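## Task

Scene 2: The same job for the lug screw behind the Q2 label. It must be turned in until the motor stops by itself (driver_stopped_at_torque=1) and then left untouched, with the other screws unchanged. Any screw pushed in instead of turned must be backed fully out and re-driven. Raise the torque limit from its low starting value. Then hang every tool in its starting slot, unlock and move the arm clear.

## Robot and tools

Robot: one UR7e arm on a base, ending in a tool changer. Three tools hang in slots of a stand: grip50, grip85 and driver, the screwdriver. The state reports which tool is on as tool_id (grip50, grip85, driver or none). Only one arm exists, so every command is a single row.

Frames: the scene frame has its origin on the table top under the arm base. +z is up, and +y is to the left when looking along +x. end_effector_position, in metres, is the centre of the changer's flat face. end_effector_quat_wxyz is given w first. The face's z axis points away from the arm. Offsets on the face, in mm along face x, y, z: the screwdriver key tip is at (66, 20, 345); the grip50 grip point is at (0, -25, 180); the grip85 grip point is at (0, 0, 173), or 13 mm closer when fully open. Both grippers close along face x.

Row format: 17 numbers in this order: x, y, z, qw, qx, qy, qz, lock, grip50_position, grip50_force_limit, grip50_speed, grip85_position, grip85_force_limit, grip85_speed, driver_spindle, driver_torque_limit, driver_sleeve_vacuum. The first seven are an absolute target pose for the changer face in the scene frame (metres, unit quaternion). The last ten are scaled from -1 to 1.
- lock: +1 locks and -1 unlocks; each takes about 1 s. 0 keeps the previous command.
- driver_spindle: +1 is 500 rpm clockwise (screwing in) and -1 reverses. The value persists between calls, so finish actions with 0.
- driver_torque_limit: -1 is 0.3 N m and +1 is 1.2 N m. It persists between calls.
- driver_sleeve_vacuum: above 0.01 turns suction on to hold a screw. It persists between calls.
- Gripper position: +1 is open. -1 grips, and object_status 2 confirms the grip.
Tool commands only act while that tool is on and ready, that is, while its readings show numbers rather than n/a.

Tools:
- execute_actions(actions): a list of actions. Each action is a table of up to 15 rows, one per 1/30 s step. A short table repeats its last row. An empty list only returns the state and images. A target more than 0.6 m from the current face position, along any face axis, gets the action refused. Every step clips the commanded pose to within 100 mm and 16 degrees of the measured pose, so far targets take several actions. Repeat the quaternion in every row.
- move(target, speed, stop_force, blocking): one straight path to a single 17-number row, an absolute pose. speed is 0.002 to 0.5 m/s (default 0.25); turning is limited to twice that in rad/s. stop_force is 9 to 40 N. It ends the path when push against the motion rises by that much; use it only with very slow moves that do not rotate, and drop it when leaving a contact. blocking=false returns after 0.5 s; then use wait or stop. The result's move: line gives the ending (done, contact, held, off_target, moving, fault) and any limits (paced, held).
- wait(seconds): 0 to 10 s while the last command is held.
- stop(): brakes a running move.
- zoom_image(camera, region [x0,y0,x1,y1]): region at most 504x504 px. Cameras: cam_head_left and cam_head_right (896x504) and cam_wrist (504x504).
- read_manual: licence text only.
- finished_scene(scene): ends scene 1 or 2. It is irreversible.

Picking up a tool: align the face with the plate to within about 1 mm of centre and 1 degree. The face's -y axis must point toward the open side of the fork. When plate_near=1, send lock +1 and wait for locked=1. The tool then starts up and shows n/a until ready. To take a tool out, lift it 10 to 30 mm (about 20), slide it at least 110 mm out of the fork in face -y, then rise. Return it by the reverse path. When in_stand=1, hold still, send lock -1 and wait for unlocked=1. Unlocking away from the stand is refused (unlock_refused=1). Slots are 180 mm apart. Fork arms lie 40 to 70 mm to each side of the slot middle along face x, end 45 mm toward the open side, and have tops 18 mm below a hung plate's face. The stops are 10 mm tall. The screwdriver's muffler and air fitting pass just outside the fork arm on the face's +x side.

Screwing: raise driver_torque_limit first. Press the key tip onto the screw head and 2 mm beyond. Spin slowly, driver_spindle at about ±0.2, until the key engages. While driving, advance the arm 0.7 mm per turn along the screw so it is turned, not pushed. The motor halts at 95% of the limit, showing driver_stopped_at_torque=1. To restart, driver_spindle must first be 0 or negative for 0.5 s. driver_turns counts the key's turns, positive inward.

Results: pose, velocities, Hand target (the pose being driven toward), joint positions and torques, wrist force and torque in face axes (about 50 N saturation, a few N offset), tool readings and a pose unreachable notice.

Avoid: a force of 150 N or joint overload (wrist joints 24.3 N m) causes a 10 s fault stop. The arm is stiff, so never aim past a firm contact except in a slow move with stop_force. Do not knock or drop anything off the table, slam into things or press hard. Watch for MOTOR HOT warnings.

Each tool is called by a JSON object that holds its "method" and its "body".

## Session

{"method": "execute_actions", "body": {"actions": []}}

Scene clock: 0.00 s.
end_effector_position=(+0.8277, -0.0902, +0.3831) locked=0 unlocked=1 plate_near=0 in_stand=0 unlock_refused=0 tool_id=none grip50_position_measured=n/a grip50_object_status=n/a grip85_position_measured=n/a grip85_object_status=n/a driver_sleeve_vacuum_kpa=n/a driver_screw_detected=n/a driver_stopped_at_torque=n/a driver_turns=n/a end_effector_quat_wxyz=(+0.037, -0.376, +0.923, +0.075) end_effector_velocity=(+0.000, -0.001, -0.001) end_effector_angular_velocity=(+0.000, +0.001, -0.000)
Joint positions: [-0.204 -1.042  0.982 -1.716 -1.386  2.051]
Joint velocities: [-0.002  0.002 -0.    -0.     0.    -0.001]
Joint torques (N m, as the arm reports them, + toward a larger angle): no reading
Motor temperatures (°C, as the motors report them): [24 24 23 28 28 27]
Wrist force (N, on the end effector, along its own x y z axes, offset not removed): no reading
Wrist torque (N m, same axes, about the end effector's origin, offset not removed): no reading
Hand target: +0.828, -0.090, +0.383; +0.037, -0.376, +0.923, +0.075
camera_calibration (this result's frames):
cam_wrist: T_world_to_cam=[[-0.752197, -0.653204, -0.0867393, 0.599398], [-0.627727, 0.6703, 0.395799, 0.484264], [-0.200396, 0.352168, -0.914232, 0.59839], [0, 0, 0, 1]] pos_world=[0.874766, -0.143806, 0.407387]

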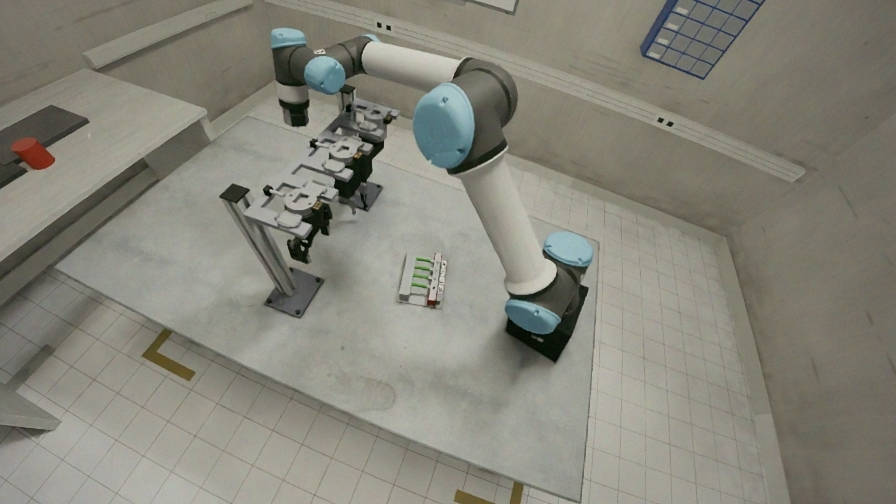

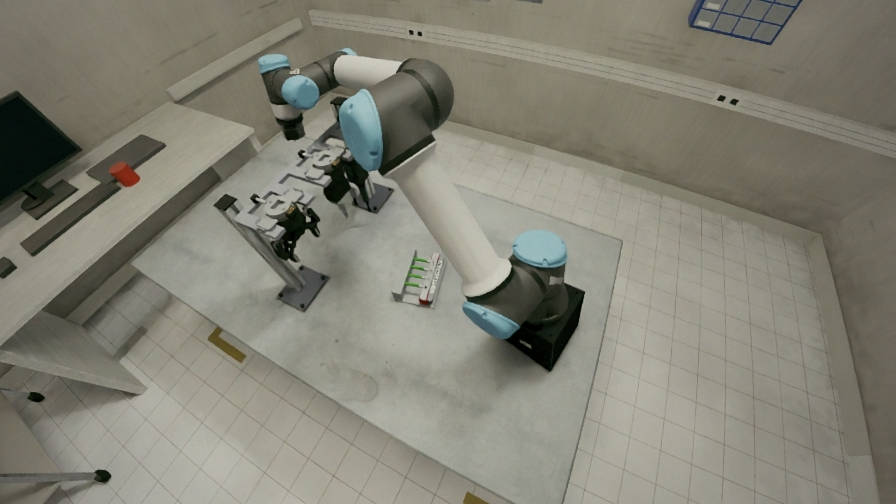

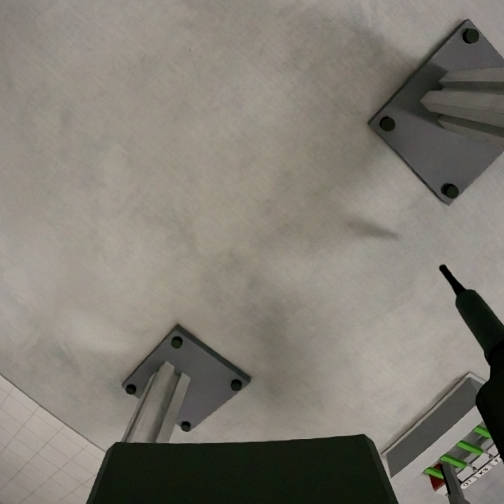

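{"method": "move", "body": {"target": [0.80,-0.10,0.49,0.037,-0.376,0.923,0.075,0,0,0,0,0,0,0,0,0,0], "speed": 0.15}}

{"method": "move", "body": {"target": [0.64,-0.17,0.49,0,0.7071,0.7071,0,0,0,0,0,0,0,0,0,0,0], "speed": 0.4}}

{"method": "move", "body": {"target": [0.634,-0.1755,0.45,0,0.7071,0.7071,0,0,0,0,0,0,0,0,0,0,0], "speed": 0.06}}

Scene clock: 5.47 s.
end_effector_position=(+0.8003, -0.1000, +0.4899) locked=0 unlocked=1 plate_near=0 in_stand=0 unlock_refused=0 tool_id=none grip50_position_measured=n/a grip50_object_status=n/a grip85_position_measured=n/a grip85_object_status=n/a driver_sleeve_vacuum_kpa=n/a driver_screw_detected=n/a driver_stopped_at_torque=n/a driver_turns=n/a end_effector_quat_wxyz=(+0.037, -0.376, +0.923, +0.075) end_effector_velocity=(-0.001, -0.002, +0.000) end_effector_angular_velocity=(+0.000, +0.002, -0.003)
Joint positions: [-0.235 -1.147  0.888 -1.512 -1.38   2.022]
Joint velocities: [-0.003  0.    -0.001  0.004  0.    -0.   ]
Joint torques (N m, as the arm reports them, + toward a larger angle): [ -5.35 -68.71 -44.06  -1.33   2.52  -1.34]
Motor temperatures (°C, as the motors report them): [24 24 23 28 28 27]
Wrist force (N, on the end effector, along its own x y z axes, offset not removed): [-0.1 2.1 -1.0]
Wrist torque (N m, same axes, about the end effector's origin, offset not removed): [0.14 0.12 0.06]
Hand target: +0.800, -0.100, +0.490; +0.037, -0.376, +0.923, +0.075
Off the commanded pose: 0.000 m, 0 deg.
move: done
camera_calibration (this result's frames):
cam_wrist: T_world_to_cam=[[-0.752962, -0.6523, -0.0869006, 0.58233], [-0.627113, 0.671243, 0.395174, 0.43128], [-0.199441, 0.352048, -0.914487, 0.693278], [0, 0, 0, 1]] pos_world=[0.847202, -0.153706, 0.514167]

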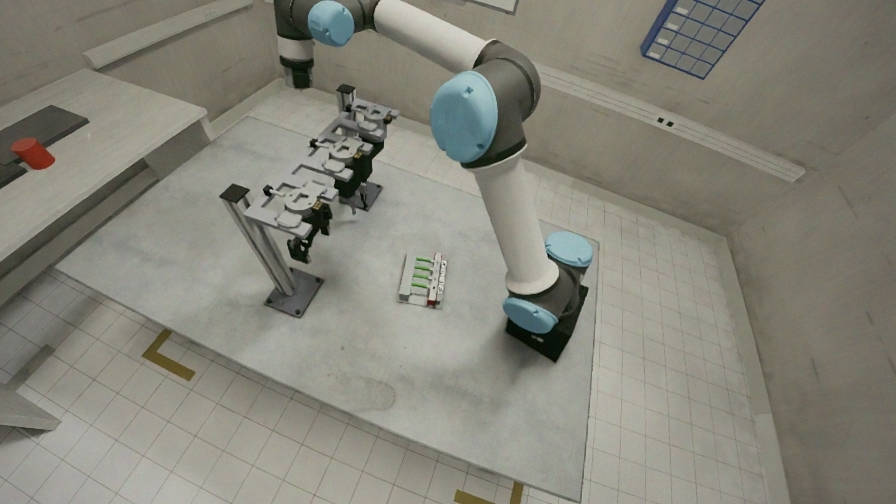

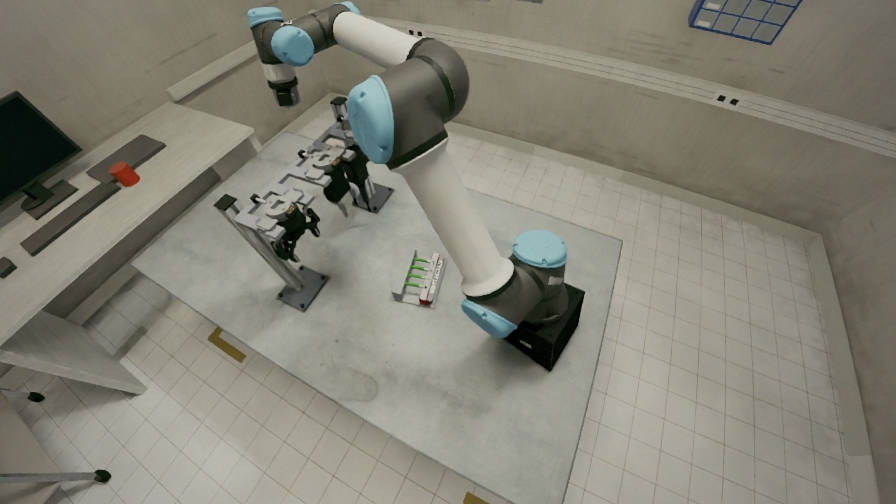

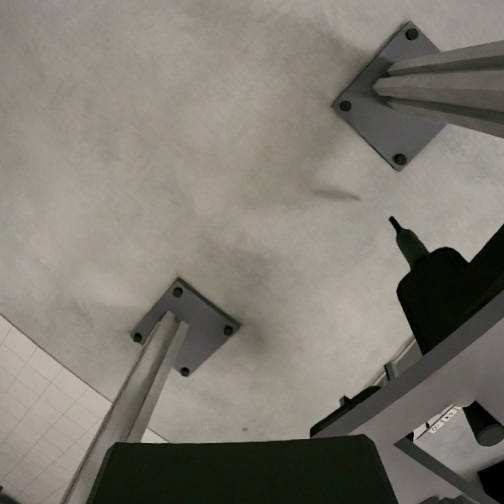

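Scene clock: 8.97 s.
end_effector_position=(+0.6399, -0.1699, +0.4902) locked=0 unlocked=1 plate_near=0 in_stand=0 unlock_refused=0 tool_id=none grip50_position_measured=n/a grip50_object_status=n/a grip85_position_measured=n/a grip85_object_status=n/a driver_sleeve_vacuum_kpa=n/a driver_screw_detected=n/a driver_stopped_at_torque=n/a driver_turns=n/a end_effector_quat_wxyz=(-0.000, +0.707, +0.707, +0.000) end_effector_velocity=(-0.000, -0.000, -0.001) end_effector_angular_velocity=(+0.000, +0.003, -0.008)
Joint positions: [-0.418 -1.532  1.463 -1.738 -1.497  4.193]
Joint velocities: [-0.     0.001  0.002 -0.    -0.001  0.007]
Joint torques (N m, as the arm reports them, + toward a larger angle): [ -6.94 -52.74 -15.37  -1.39  -2.01   1.3 ]
Motor temperatures (°C, as the motors report them): [24 24 23 28 28 27]
Wrist force (N, on the end effector, along its own x y z axes, offset not removed): [0.3 -0.9 0.6]
Wrist torque (N m, same axes, about the end effector's origin, offset not removed): [0.02 -0.04 0.09]
Hand target: +0.640, -0.170, +0.490; -0.000, +0.707, +0.707, +0.000
Off the commanded pose: 0.000 m, 0 deg.
move: done
camera_calibration (this result's frames):
cam_wrist: T_world_to_cam=[[0.0557577, 0.997922, 0.0322911, 0.120469], [0.956249, -0.062676, 0.28576, -0.706773], [0.28719, 0.014945, -0.957757, 0.338764], [0, 0, 0, 1]] pos_world=[0.571845, -0.169579, 0.522531]

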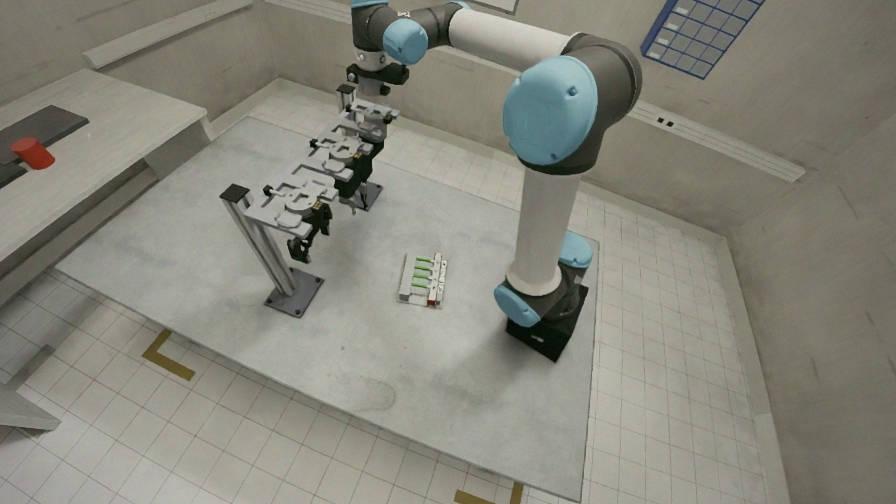

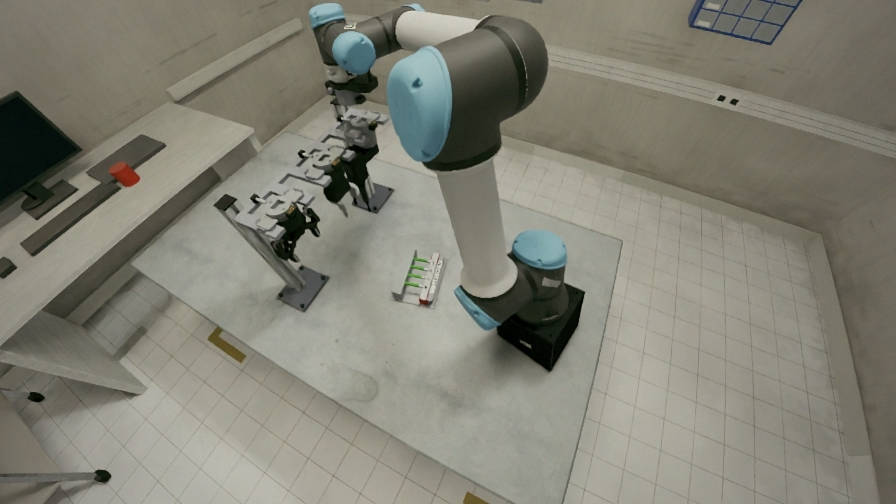

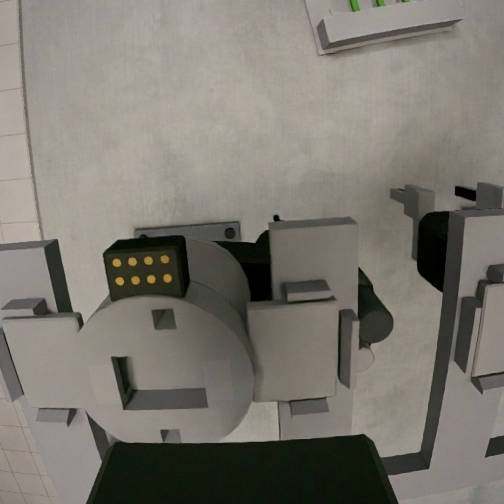

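Scene clock: 10.03 s.
end_effector_position=(+0.6339, -0.1754, +0.4502) locked=0 unlocked=1 plate_near=0 in_stand=0 unlock_refused=0 tool_id=none grip50_position_measured=n/a grip50_object_status=n/a grip85_position_measured=n/a grip85_object_status=n/a driver_sleeve_vacuum_kpa=n/a driver_screw_detected=n/a driver_stopped_at_torque=n/a driver_turns=n/a end_effector_quat_wxyz=(-0.000, +0.707, +0.707, +0.000) end_effector_velocity=(-0.000, +0.001, -0.002) end_effector_angular_velocity=(+0.001, +0.000, +0.001)
Joint positions: [-0.427 -1.52   1.552 -1.839 -1.496  4.185]
Joint velocities: [ 0.001  0.001  0.005 -0.005  0.     0.   ]
Joint torques (N m, as the arm reports them, + toward a larger angle): [ -6.84 -31.17 -14.5   -4.84   2.5   -1.34]
Motor temperatures (°C, as the motors report them): [24 24 23 28 28 27]
Wrist force (N, on the end effector, along its own x y z axes, offset not removed): [-0.6 -0.2 1.8]
Wrist torque (N m, same axes, about the end effector's origin, offset not removed): [0.05 -0.07 0.04]
Hand target: +0.634, -0.175, +0.450; -0.000, +0.707, +0.707, +0.000
Off the commanded pose: 0.000 m, 0 deg.
move: done
camera_calibration (this result's frames):
cam_wrist: T_world_to_cam=[[0.05644, 0.997899, 0.0318098, 0.127399], [0.9563, -0.0631874, 0.285478, -0.689969], [0.286888, 0.0143074, -0.957857, 0.302345], [0, 0, 0, 1]] pos_world=[0.565888, -0.175055, 0.482521]

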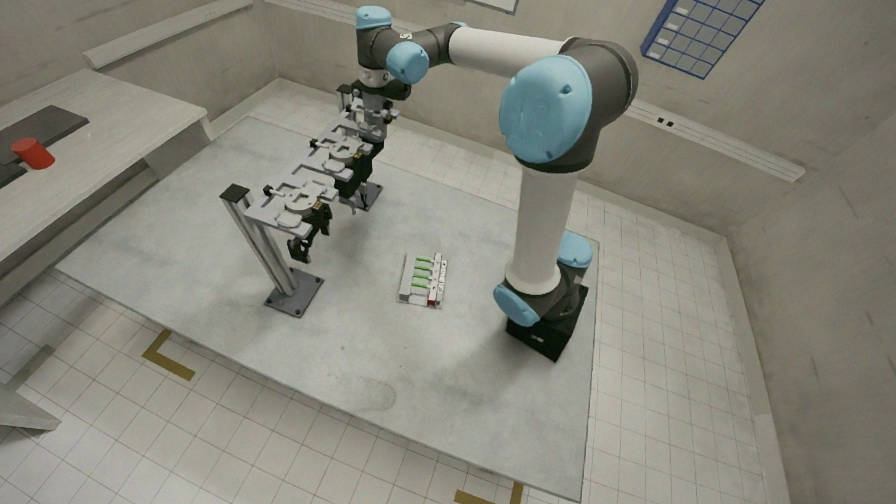

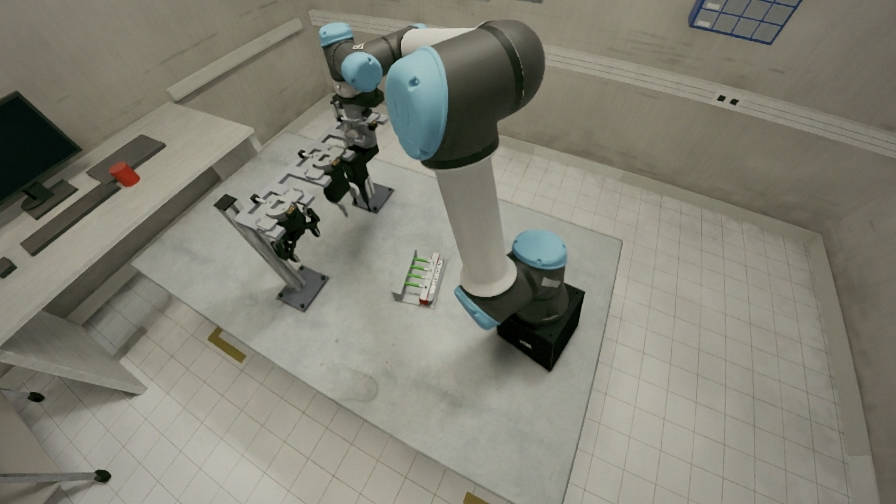

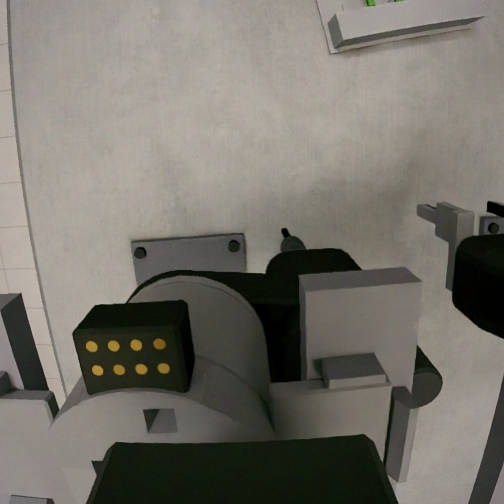

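{"method": "move", "body": {"target": [0.644,-0.1975,0.45,0,0.7071,0.7071,0,0,0,0,0,0,0,0,0,0,0], "speed": 0.06}}

{"method": "move", "body": {"target": [0.644,-0.1975,0.429,0,0.7071,0.7071,0,0,0,0,0,0,0,0,0,0,0], "speed": 0.04}}

Scene clock: 16.93 s.
end_effector_position=(+0.6439, -0.1974, +0.4500) locked=0 unlocked=1 plate_near=0 in_stand=0 unlock_refused=0 tool_id=none grip50_position_measured=n/a grip50_object_status=n/a grip85_position_measured=n/a grip85_object_status=n/a driver_sleeve_vacuum_kpa=n/a driver_screw_detected=n/a driver_stopped_at_torque=n/a driver_turns=n/a end_effector_quat_wxyz=(-0.000, +0.707, +0.707, +0.000) end_effector_velocity=(+0.001, -0.000, -0.000) end_effector_angular_velocity=(+0.001, +0.000, +0.003)
Joint positions: [-0.453 -1.482  1.503 -1.825 -1.489  4.159]
Joint velocities: [ 0.001  0.004 -0.005  0.002  0.    -0.003]
Joint torques (N m, as the arm reports them, + toward a larger angle): [ -7.35 -33.19 -42.48  -1.42   2.27  -1.22]
Motor temperatures (°C, as the motors report them): [24 24 24 28 28 27]
Wrist force (N, on the end effector, along its own x y z axes, offset not removed): [-1.0 -0.1 -5.5]
Wrist torque (N m, same axes, about the end effector's origin, offset not removed): [0.23 0.20 0.02]
Hand target: +0.644, -0.198, +0.450; -0.000, +0.707, +0.707, +0.000
Off the commanded pose: 0.000 m, 0 deg.
move: done
camera_calibration (this result's frames):
cam_wrist: T_world_to_cam=[[0.0564519, 0.997898, 0.0318296, 0.148722], [0.956282, -0.0632053, 0.285536, -0.700851], [0.286947, 0.014319, -0.957839, 0.299536], [0, 0, 0, 1]] pos_world=[0.575864, -0.196996, 0.482291]

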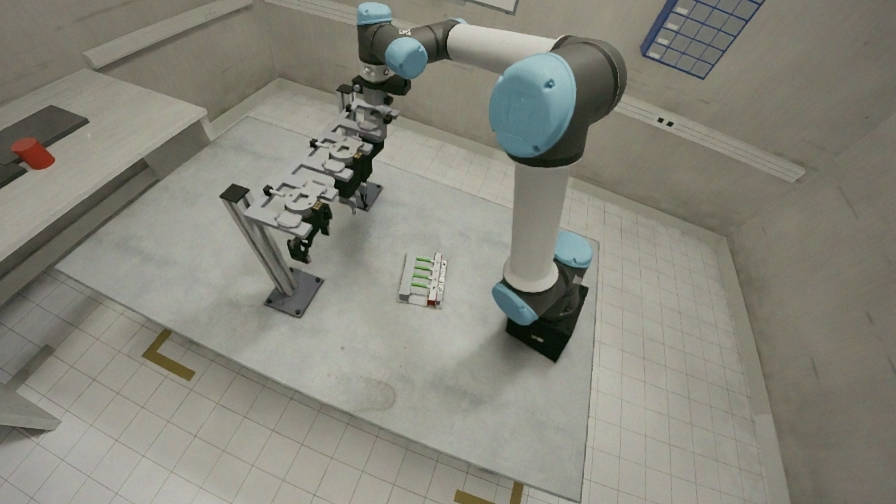

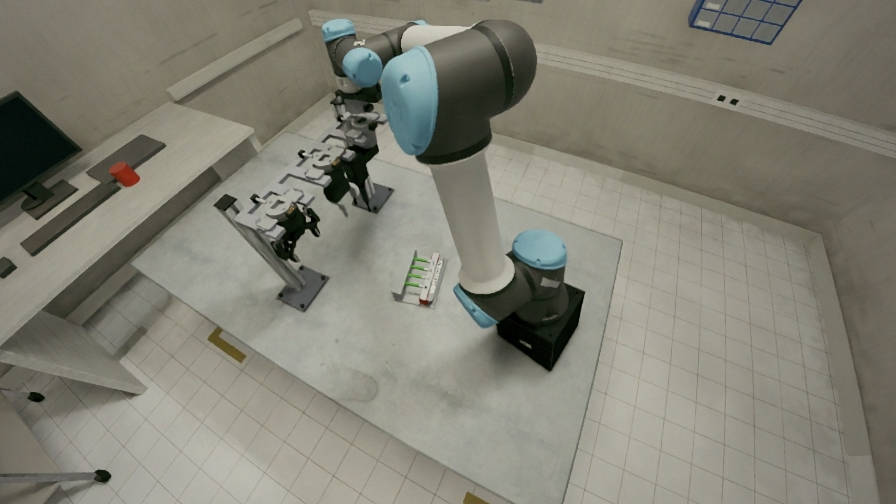

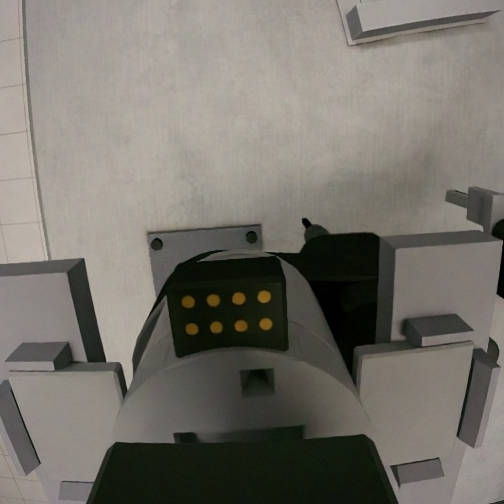

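Scene clock: 17.80 s.
end_effector_position=(+0.6440, -0.1975, +0.4292) locked=0 unlocked=1 plate_near=0 in_stand=0 unlock_refused=0 tool_id=none grip50_position_measured=n/a grip50_object_status=n/a grip85_position_measured=n/a grip85_object_status=n/a driver_sleeve_vacuum_kpa=n/a driver_screw_detected=n/a driver_stopped_at_torque=n/a driver_turns=n/a end_effector_quat_wxyz=(-0.000, +0.707, +0.707, -0.000) end_effector_velocity=(+0.000, -0.001, -0.001) end_effector_angular_velocity=(-0.001, -0.001, -0.001)
Joint positions: [-0.45  -1.467  1.538 -1.875 -1.49   4.162]
Joint velocities: [-0.     0.001  0.002 -0.005 -0.     0.   ]
Joint torques (N m, as the arm reports them, + toward a larger angle): [ 10.13 -32.82 -15.26  -4.88  -2.08   1.15]
Motor temperatures (°C, as the motors report them): [24 24 24 28 28 27]
Wrist force (N, on the end effector, along its own x y z axes, offset not removed): [-1.7 4.4 4.5]
Wrist torque (N m, same axes, about the end effector's origin, offset not removed): [0.42 0.03 -0.13]
Hand target: +0.644, -0.197, +0.429; -0.000, +0.707, +0.707, -0.000
Off the commanded pose: 0.000 m, 0 deg.
move: done
camera_calibration (this result's frames):
cam_wrist: T_world_to_cam=[[0.0564368, 0.9979, 0.0317775, 0.149521], [0.956302, -0.0631749, 0.285473, -0.694945], [0.286882, 0.0142777, -0.95786, 0.279653], [0, 0, 0, 1]] pos_world=[0.575912, -0.197103, 0.461505]

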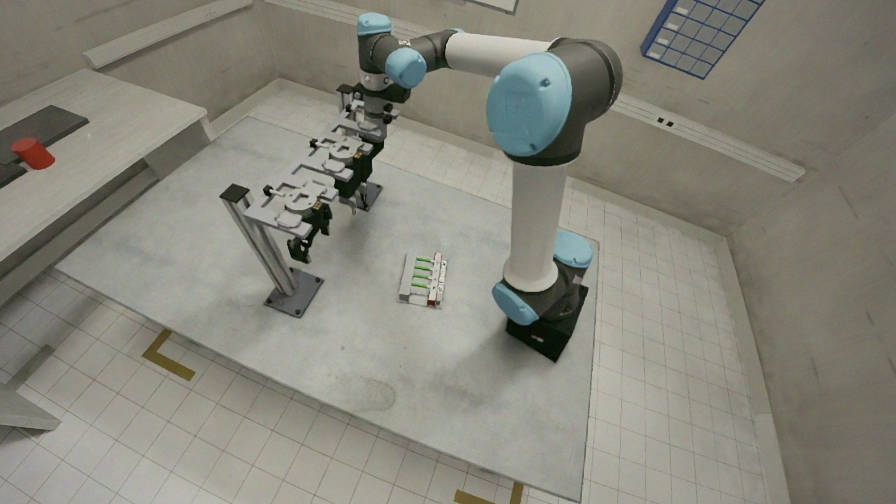

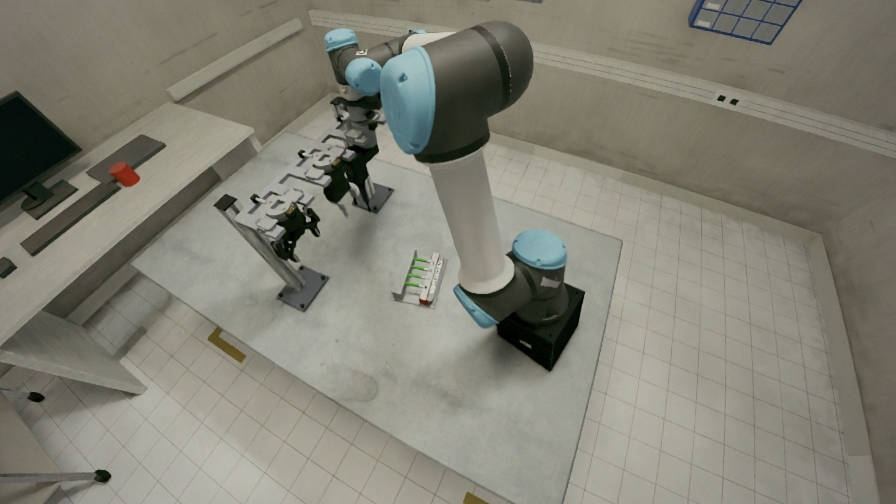

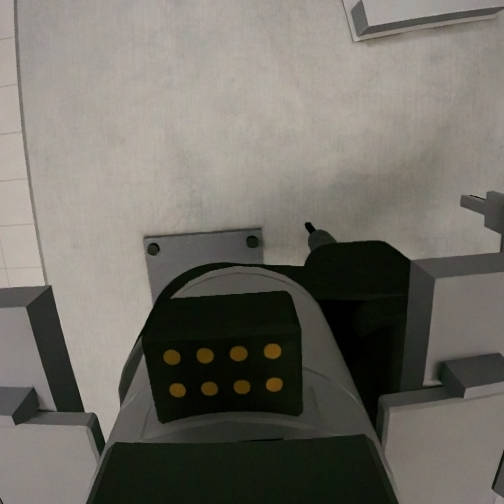

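{"method": "move", "body": {"target": [0.6458,-0.2023,0.429,0,0.691,0.7229,0,0,0,0,0,0,0,0,0,0,0], "speed": 0.04}}

{"method": "zoom_image", "body": {"camera": "cam_wrist", "region": [0, 200, 504, 504]}}

Scene clock: 32.23 s.
end_effector_position=(+0.6458, -0.2022, +0.4290) locked=0 unlocked=1 plate_near=0 in_stand=0 unlock_refused=0 tool_id=none grip50_position_measured=n/a grip50_object_status=n/a grip85_position_measured=n/a grip85_object_status=n/a driver_sleeve_vacuum_kpa=n/a driver_screw_detected=n/a driver_stopped_at_torque=n/a driver_turns=n/a end_effector_quat_wxyz=(+0.000, +0.691, +0.722, +0.000) end_effector_velocity=(+0.001, -0.001, +0.000) end_effector_angular_velocity=(-0.000, -0.000, +0.013)
Joint positions: [-0.456 -1.46   1.528 -1.872 -1.489  4.113]
Joint velocities: [-0.001  0.002 -0.003  0.001  0.    -0.013]
Joint torques (N m, as the arm reports them, + toward a larger angle): [ -8.2  -35.06 -43.96  -1.29   2.21  -1.37]
Motor temperatures (°C, as the motors report them): [24 24 24 28 28 27]
Wrist force (N, on the end effector, along its own x y z axes, offset not removed): [-0.7 1.9 -0.6]
Wrist torque (N m, same axes, about the end effector's origin, offset not removed): [0.18 -0.02 0.12]
Hand target: +0.646, -0.202, +0.429; -0.000, +0.691, +0.723, +0.000
Off the commanded pose: 0.000 m, 0 deg.
move: done
camera_calibration (this result's frames):
cam_wrist: T_world_to_cam=[[0.0124797, 0.999417, 0.0317734, 0.182822], [0.958147, -0.021041, 0.285502, -0.689592], [0.286004, 0.0268806, -0.957851, 0.282129], [0, 0, 0, 1]] pos_world=[0.57776, -0.204808, 0.461308]

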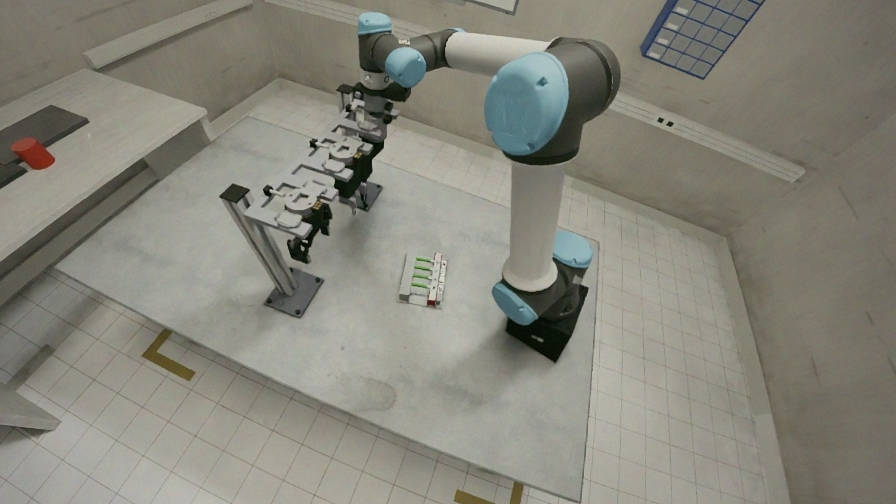

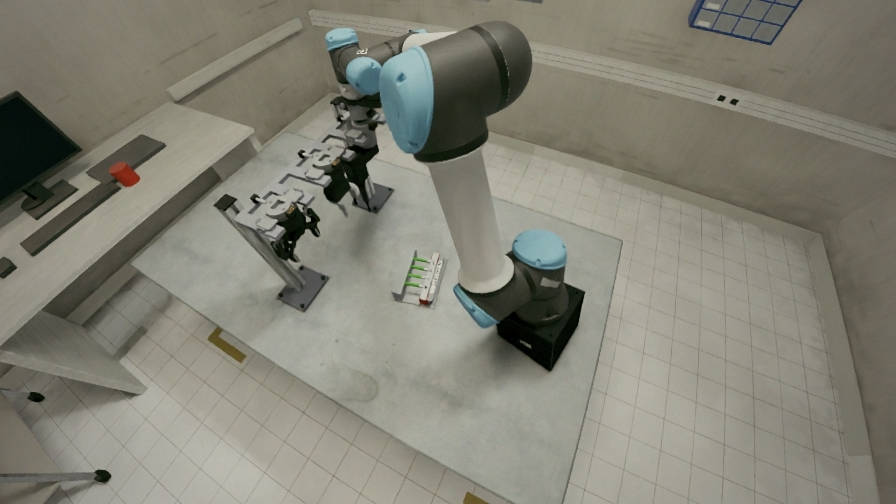

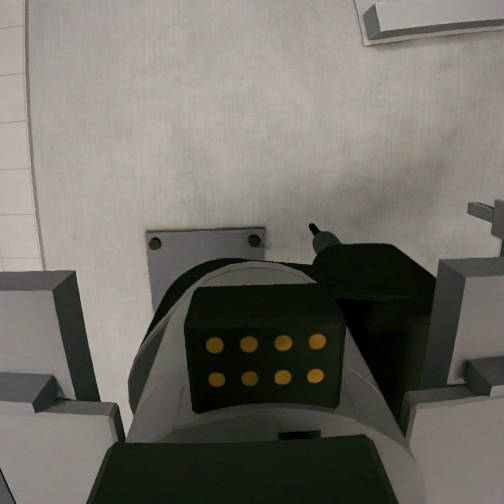

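Region (0, 200, 504, 504) of cam_wrist's 504x504 image, scaled by 1.000; it fills the top 304 rows of this view, and the rest is white.

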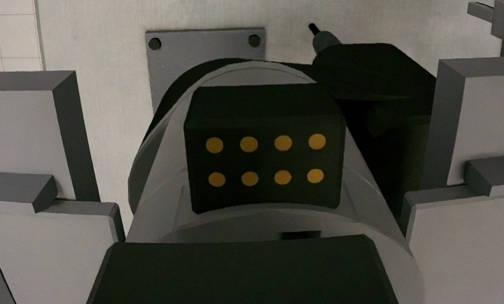

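{"method": "move", "body": {"target": [0.6458,-0.1992,0.429,0,0.691,0.7229,0,0,0,0,0,0,0,0,0,0,0], "speed": 0.02}}

{"method": "move", "body": {"target": [0.6458,-0.1992,0.418,0,0.691,0.7229,0,0,0,0,0,0,0,0,0,0,0], "speed": 0.01, "stop_force": 12}}

Scene clock: 38.27 s.
end_effector_position=(+0.6458, -0.1993, +0.4290) locked=0 unlocked=1 plate_near=0 in_stand=0 unlock_refused=0 tool_id=none grip50_position_measured=n/a grip50_object_status=n/a grip85_position_measured=n/a grip85_object_status=n/a driver_sleeve_vacuum_kpa=n/a driver_screw_detected=n/a driver_stopped_at_torque=n/a driver_turns=n/a end_effector_quat_wxyz=(-0.000, +0.691, +0.723, -0.000) end_effector_velocity=(+0.000, +0.002, -0.001) end_effector_angular_velocity=(+0.001, +0.002, +0.003)
Joint positions: [-0.451 -1.462  1.531 -1.873 -1.49   4.116]
Joint velocities: [ 0.003  0.     0.001  0.    -0.    -0.   ]
Joint torques (N m, as the arm reports them, + toward a larger angle): [  9.03 -52.97 -13.88  -4.76  -2.03   1.18]
Motor temperatures (°C, as the motors report them): [24 24 24 28 28 27]
Wrist force (N, on the end effector, along its own x y z axes, offset not removed): [-2.4 -3.4 2.3]
Wrist torque (N m, same axes, about the end effector's origin, offset not removed): [-0.26 0.31 -0.20]
Hand target: +0.646, -0.199, +0.429; +0.000, +0.691, +0.723, -0.000
Off the commanded pose: 0.000 m, 0 deg.
move: done
camera_calibration (this result's frames):
cam_wrist: T_world_to_cam=[[0.0113761, 0.99943, 0.0317742, 0.180644], [0.958177, -0.0199825, 0.285478, -0.689381], [0.28595, 0.0271977, -0.957858, 0.282135], [0, 0, 0, 1]] pos_world=[0.577818, -0.20199, 0.461308]

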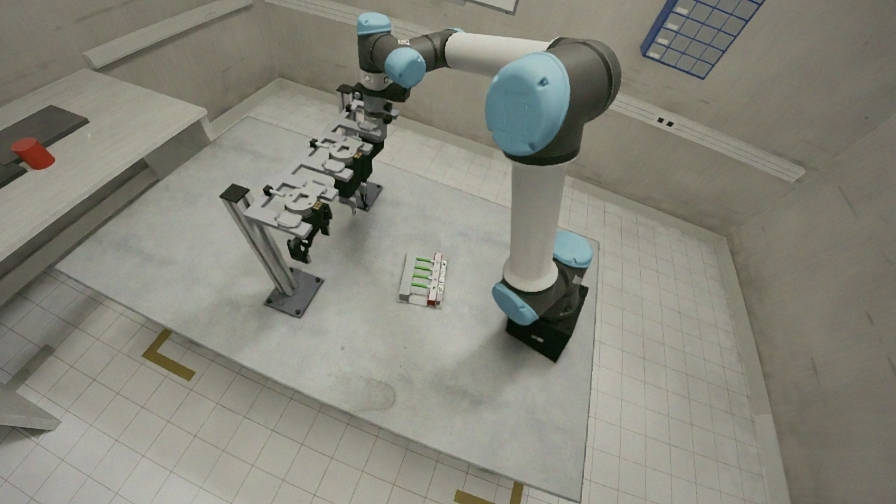

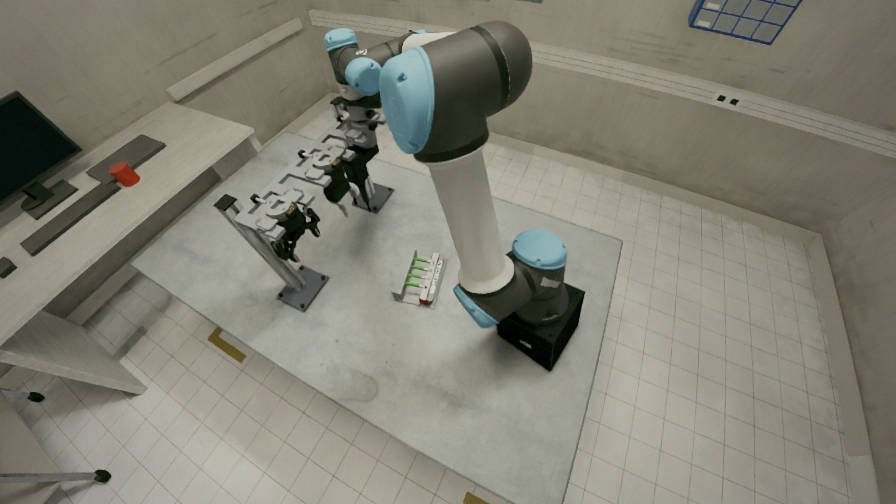

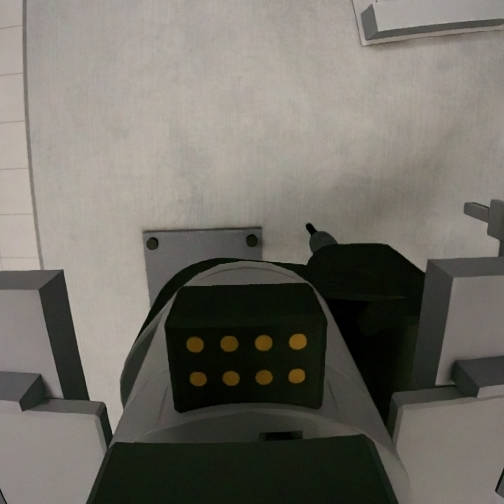

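Scene clock: 39.60 s.
end_effector_position=(+0.6458, -0.1992, +0.4181) locked=0 unlocked=1 plate_near=0 in_stand=0 unlock_refused=0 tool_id=none grip50_position_measured=n/a grip50_object_status=n/a grip85_position_measured=n/a grip85_object_status=n/a driver_sleeve_vacuum_kpa=n/a driver_screw_detected=n/a driver_stopped_at_torque=n/a driver_turns=n/a end_effector_quat_wxyz=(-0.000, +0.691, +0.723, -0.000) end_effector_velocity=(-0.000, -0.001, -0.002) end_effector_angular_velocity=(+0.000, +0.001, -0.002)
Joint positions: [-0.449 -1.454  1.548 -1.9   -1.49   4.118]
Joint velocities: [-0.001  0.003  0.002 -0.004  0.     0.001]
Joint torques (N m, as the arm reports them, + toward a larger angle): [  9.25 -33.02 -13.99  -4.59  -2.22   1.29]
Motor temperatures (°C, as the motors report them): [24 24 24 28 28 27]
Wrist force (N, on the end effector, along its own x y z axes, offset not removed): [0.9 4.0 -2.4]
Wrist torque (N m, same axes, about the end effector's origin, offset not removed): [0.37 -0.12 -0.11]
Hand target: +0.646, -0.199, +0.418; -0.000, +0.691, +0.723, -0.000
Off the commanded pose: 0.000 m, 0 deg.
move: done
camera_calibration (this result's frames):
cam_wrist: T_world_to_cam=[[0.0113737, 0.99943, 0.0317776, 0.180886], [0.958176, -0.0199813, 0.28548, -0.686255], [0.285952, 0.0272016, -0.957858, 0.27175], [0, 0, 0, 1]] pos_world=[0.577788, -0.201887, 0.450461]

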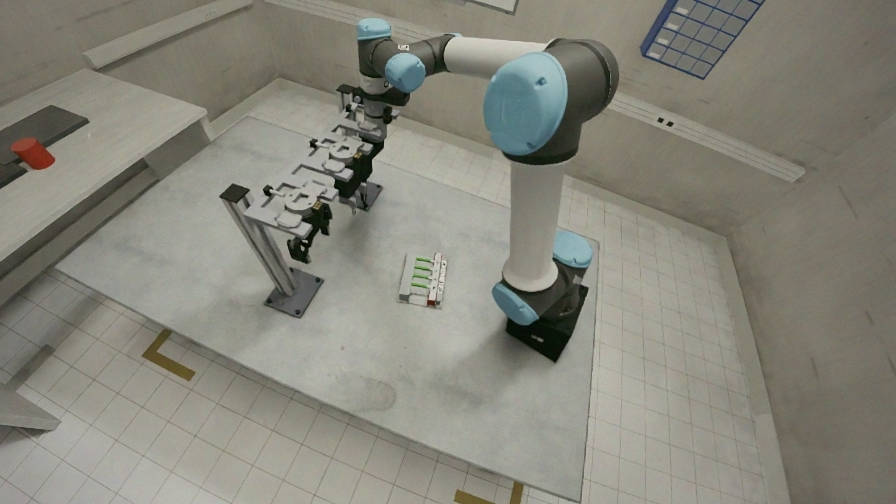

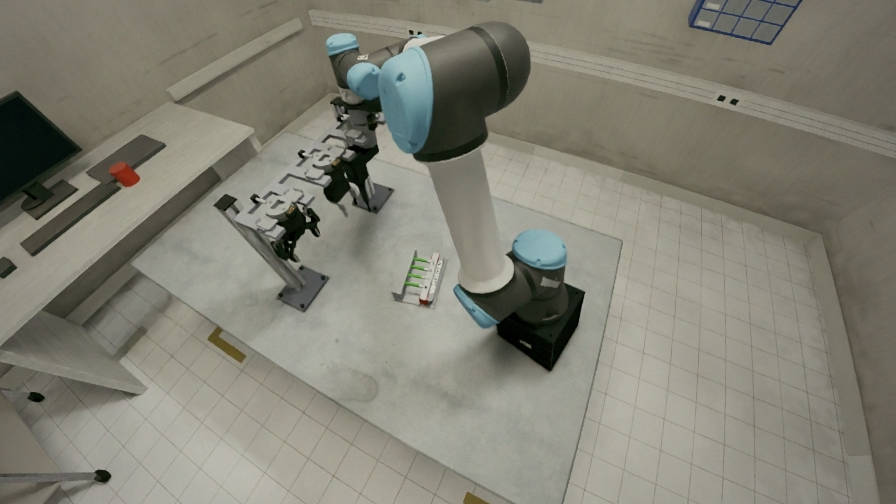

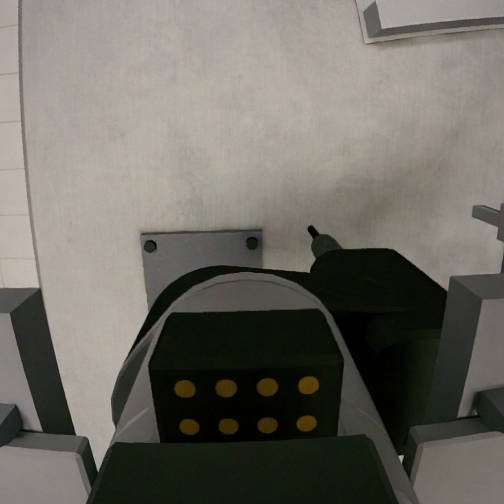

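{"method": "move", "body": {"target": [0.6458,-0.1997,0.405,0,0.691,0.7229,0,0,0,0,0,0,0,0,0,0,0], "speed": 0.004, "stop_force": 10}}

Scene clock: 47.17 s.
end_effector_position=(+0.6458, -0.1995, +0.4091) locked=0 unlocked=1 plate_near=1 in_stand=1 unlock_refused=0 tool_id=none grip50_position_measured=n/a grip50_object_status=n/a grip85_position_measured=n/a grip85_object_status=n/a driver_sleeve_vacuum_kpa=n/a driver_screw_detected=n/a driver_stopped_at_torque=n/a driver_turns=n/a end_effector_quat_wxyz=(+0.000, +0.691, +0.723, +0.000) end_effector_velocity=(-0.001, +0.000, -0.000) end_effector_angular_velocity=(+0.002, +0.003, -0.001)
Joint positions: [-0.448 -1.446  1.562 -1.921 -1.491  4.118]
Joint velocities: [-0.    -0.001  0.001  0.004 -0.     0.   ]
Joint torques (N m, as the arm reports them, + toward a larger angle): [  7.68 -29.66 -26.04   1.21  -1.92   0.9 ]
Motor temperatures (°C, as the motors report them): [24 24 24 28 28 27]
Wrist force (N, on the end effector, along its own x y z axes, offset not removed): [-1.9 1.7 -33.3]
Wrist torque (N m, same axes, about the end effector's origin, offset not removed): [0.85 0.44 -0.10]
Hand target: +0.646, -0.200, +0.409; +0.000, +0.691, +0.723, +0.000
Off the commanded pose: 0.004 m, 0 deg.
move: contact
camera_calibration (this result's frames):
cam_wrist: T_world_to_cam=[[0.011358, 0.999434, 0.0316698, 0.181557], [0.958139, -0.019939, 0.28561, -0.683675], [0.286079, 0.0271001, -0.957823, 0.262956], [0, 0, 0, 1]] pos_world=[0.577767, -0.202212, 0.44138]

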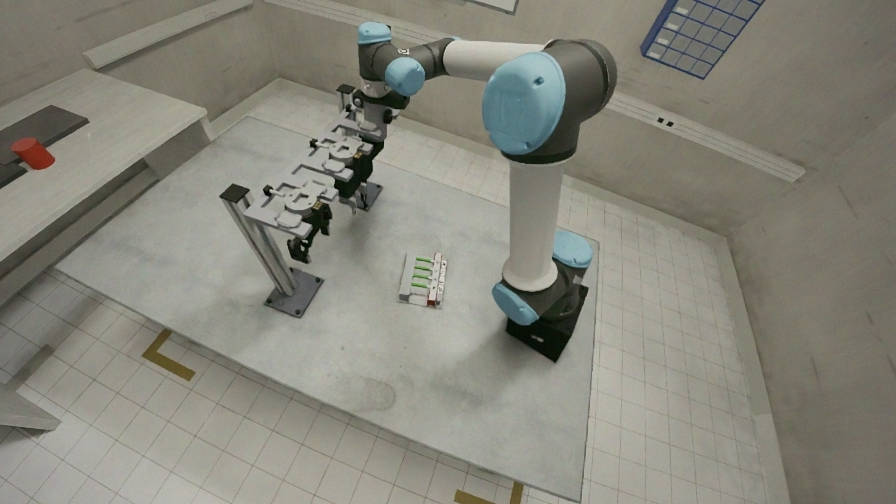

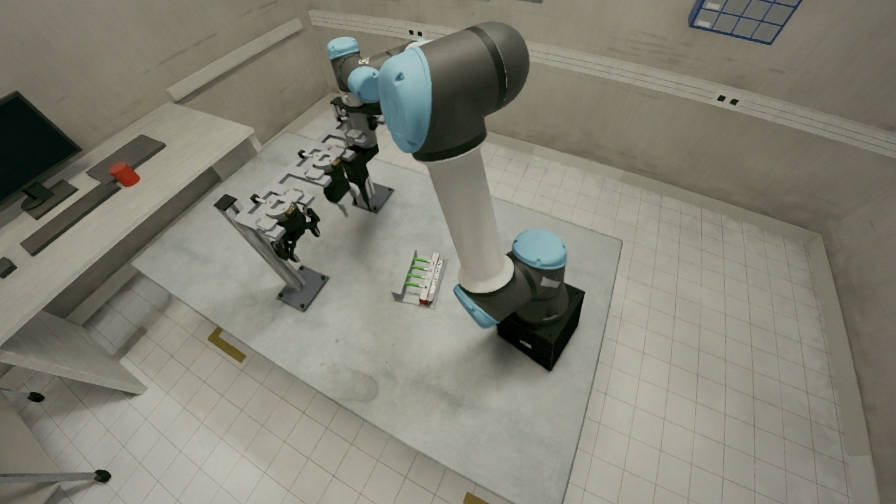

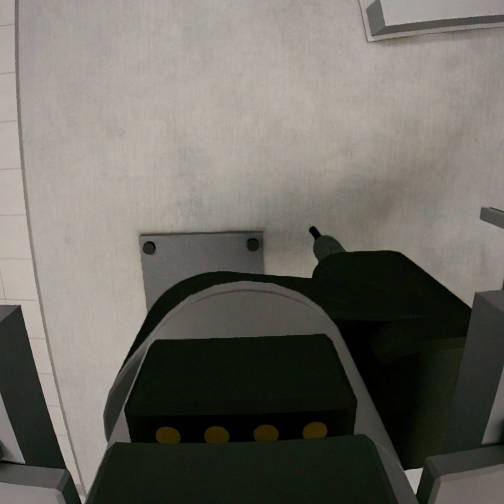

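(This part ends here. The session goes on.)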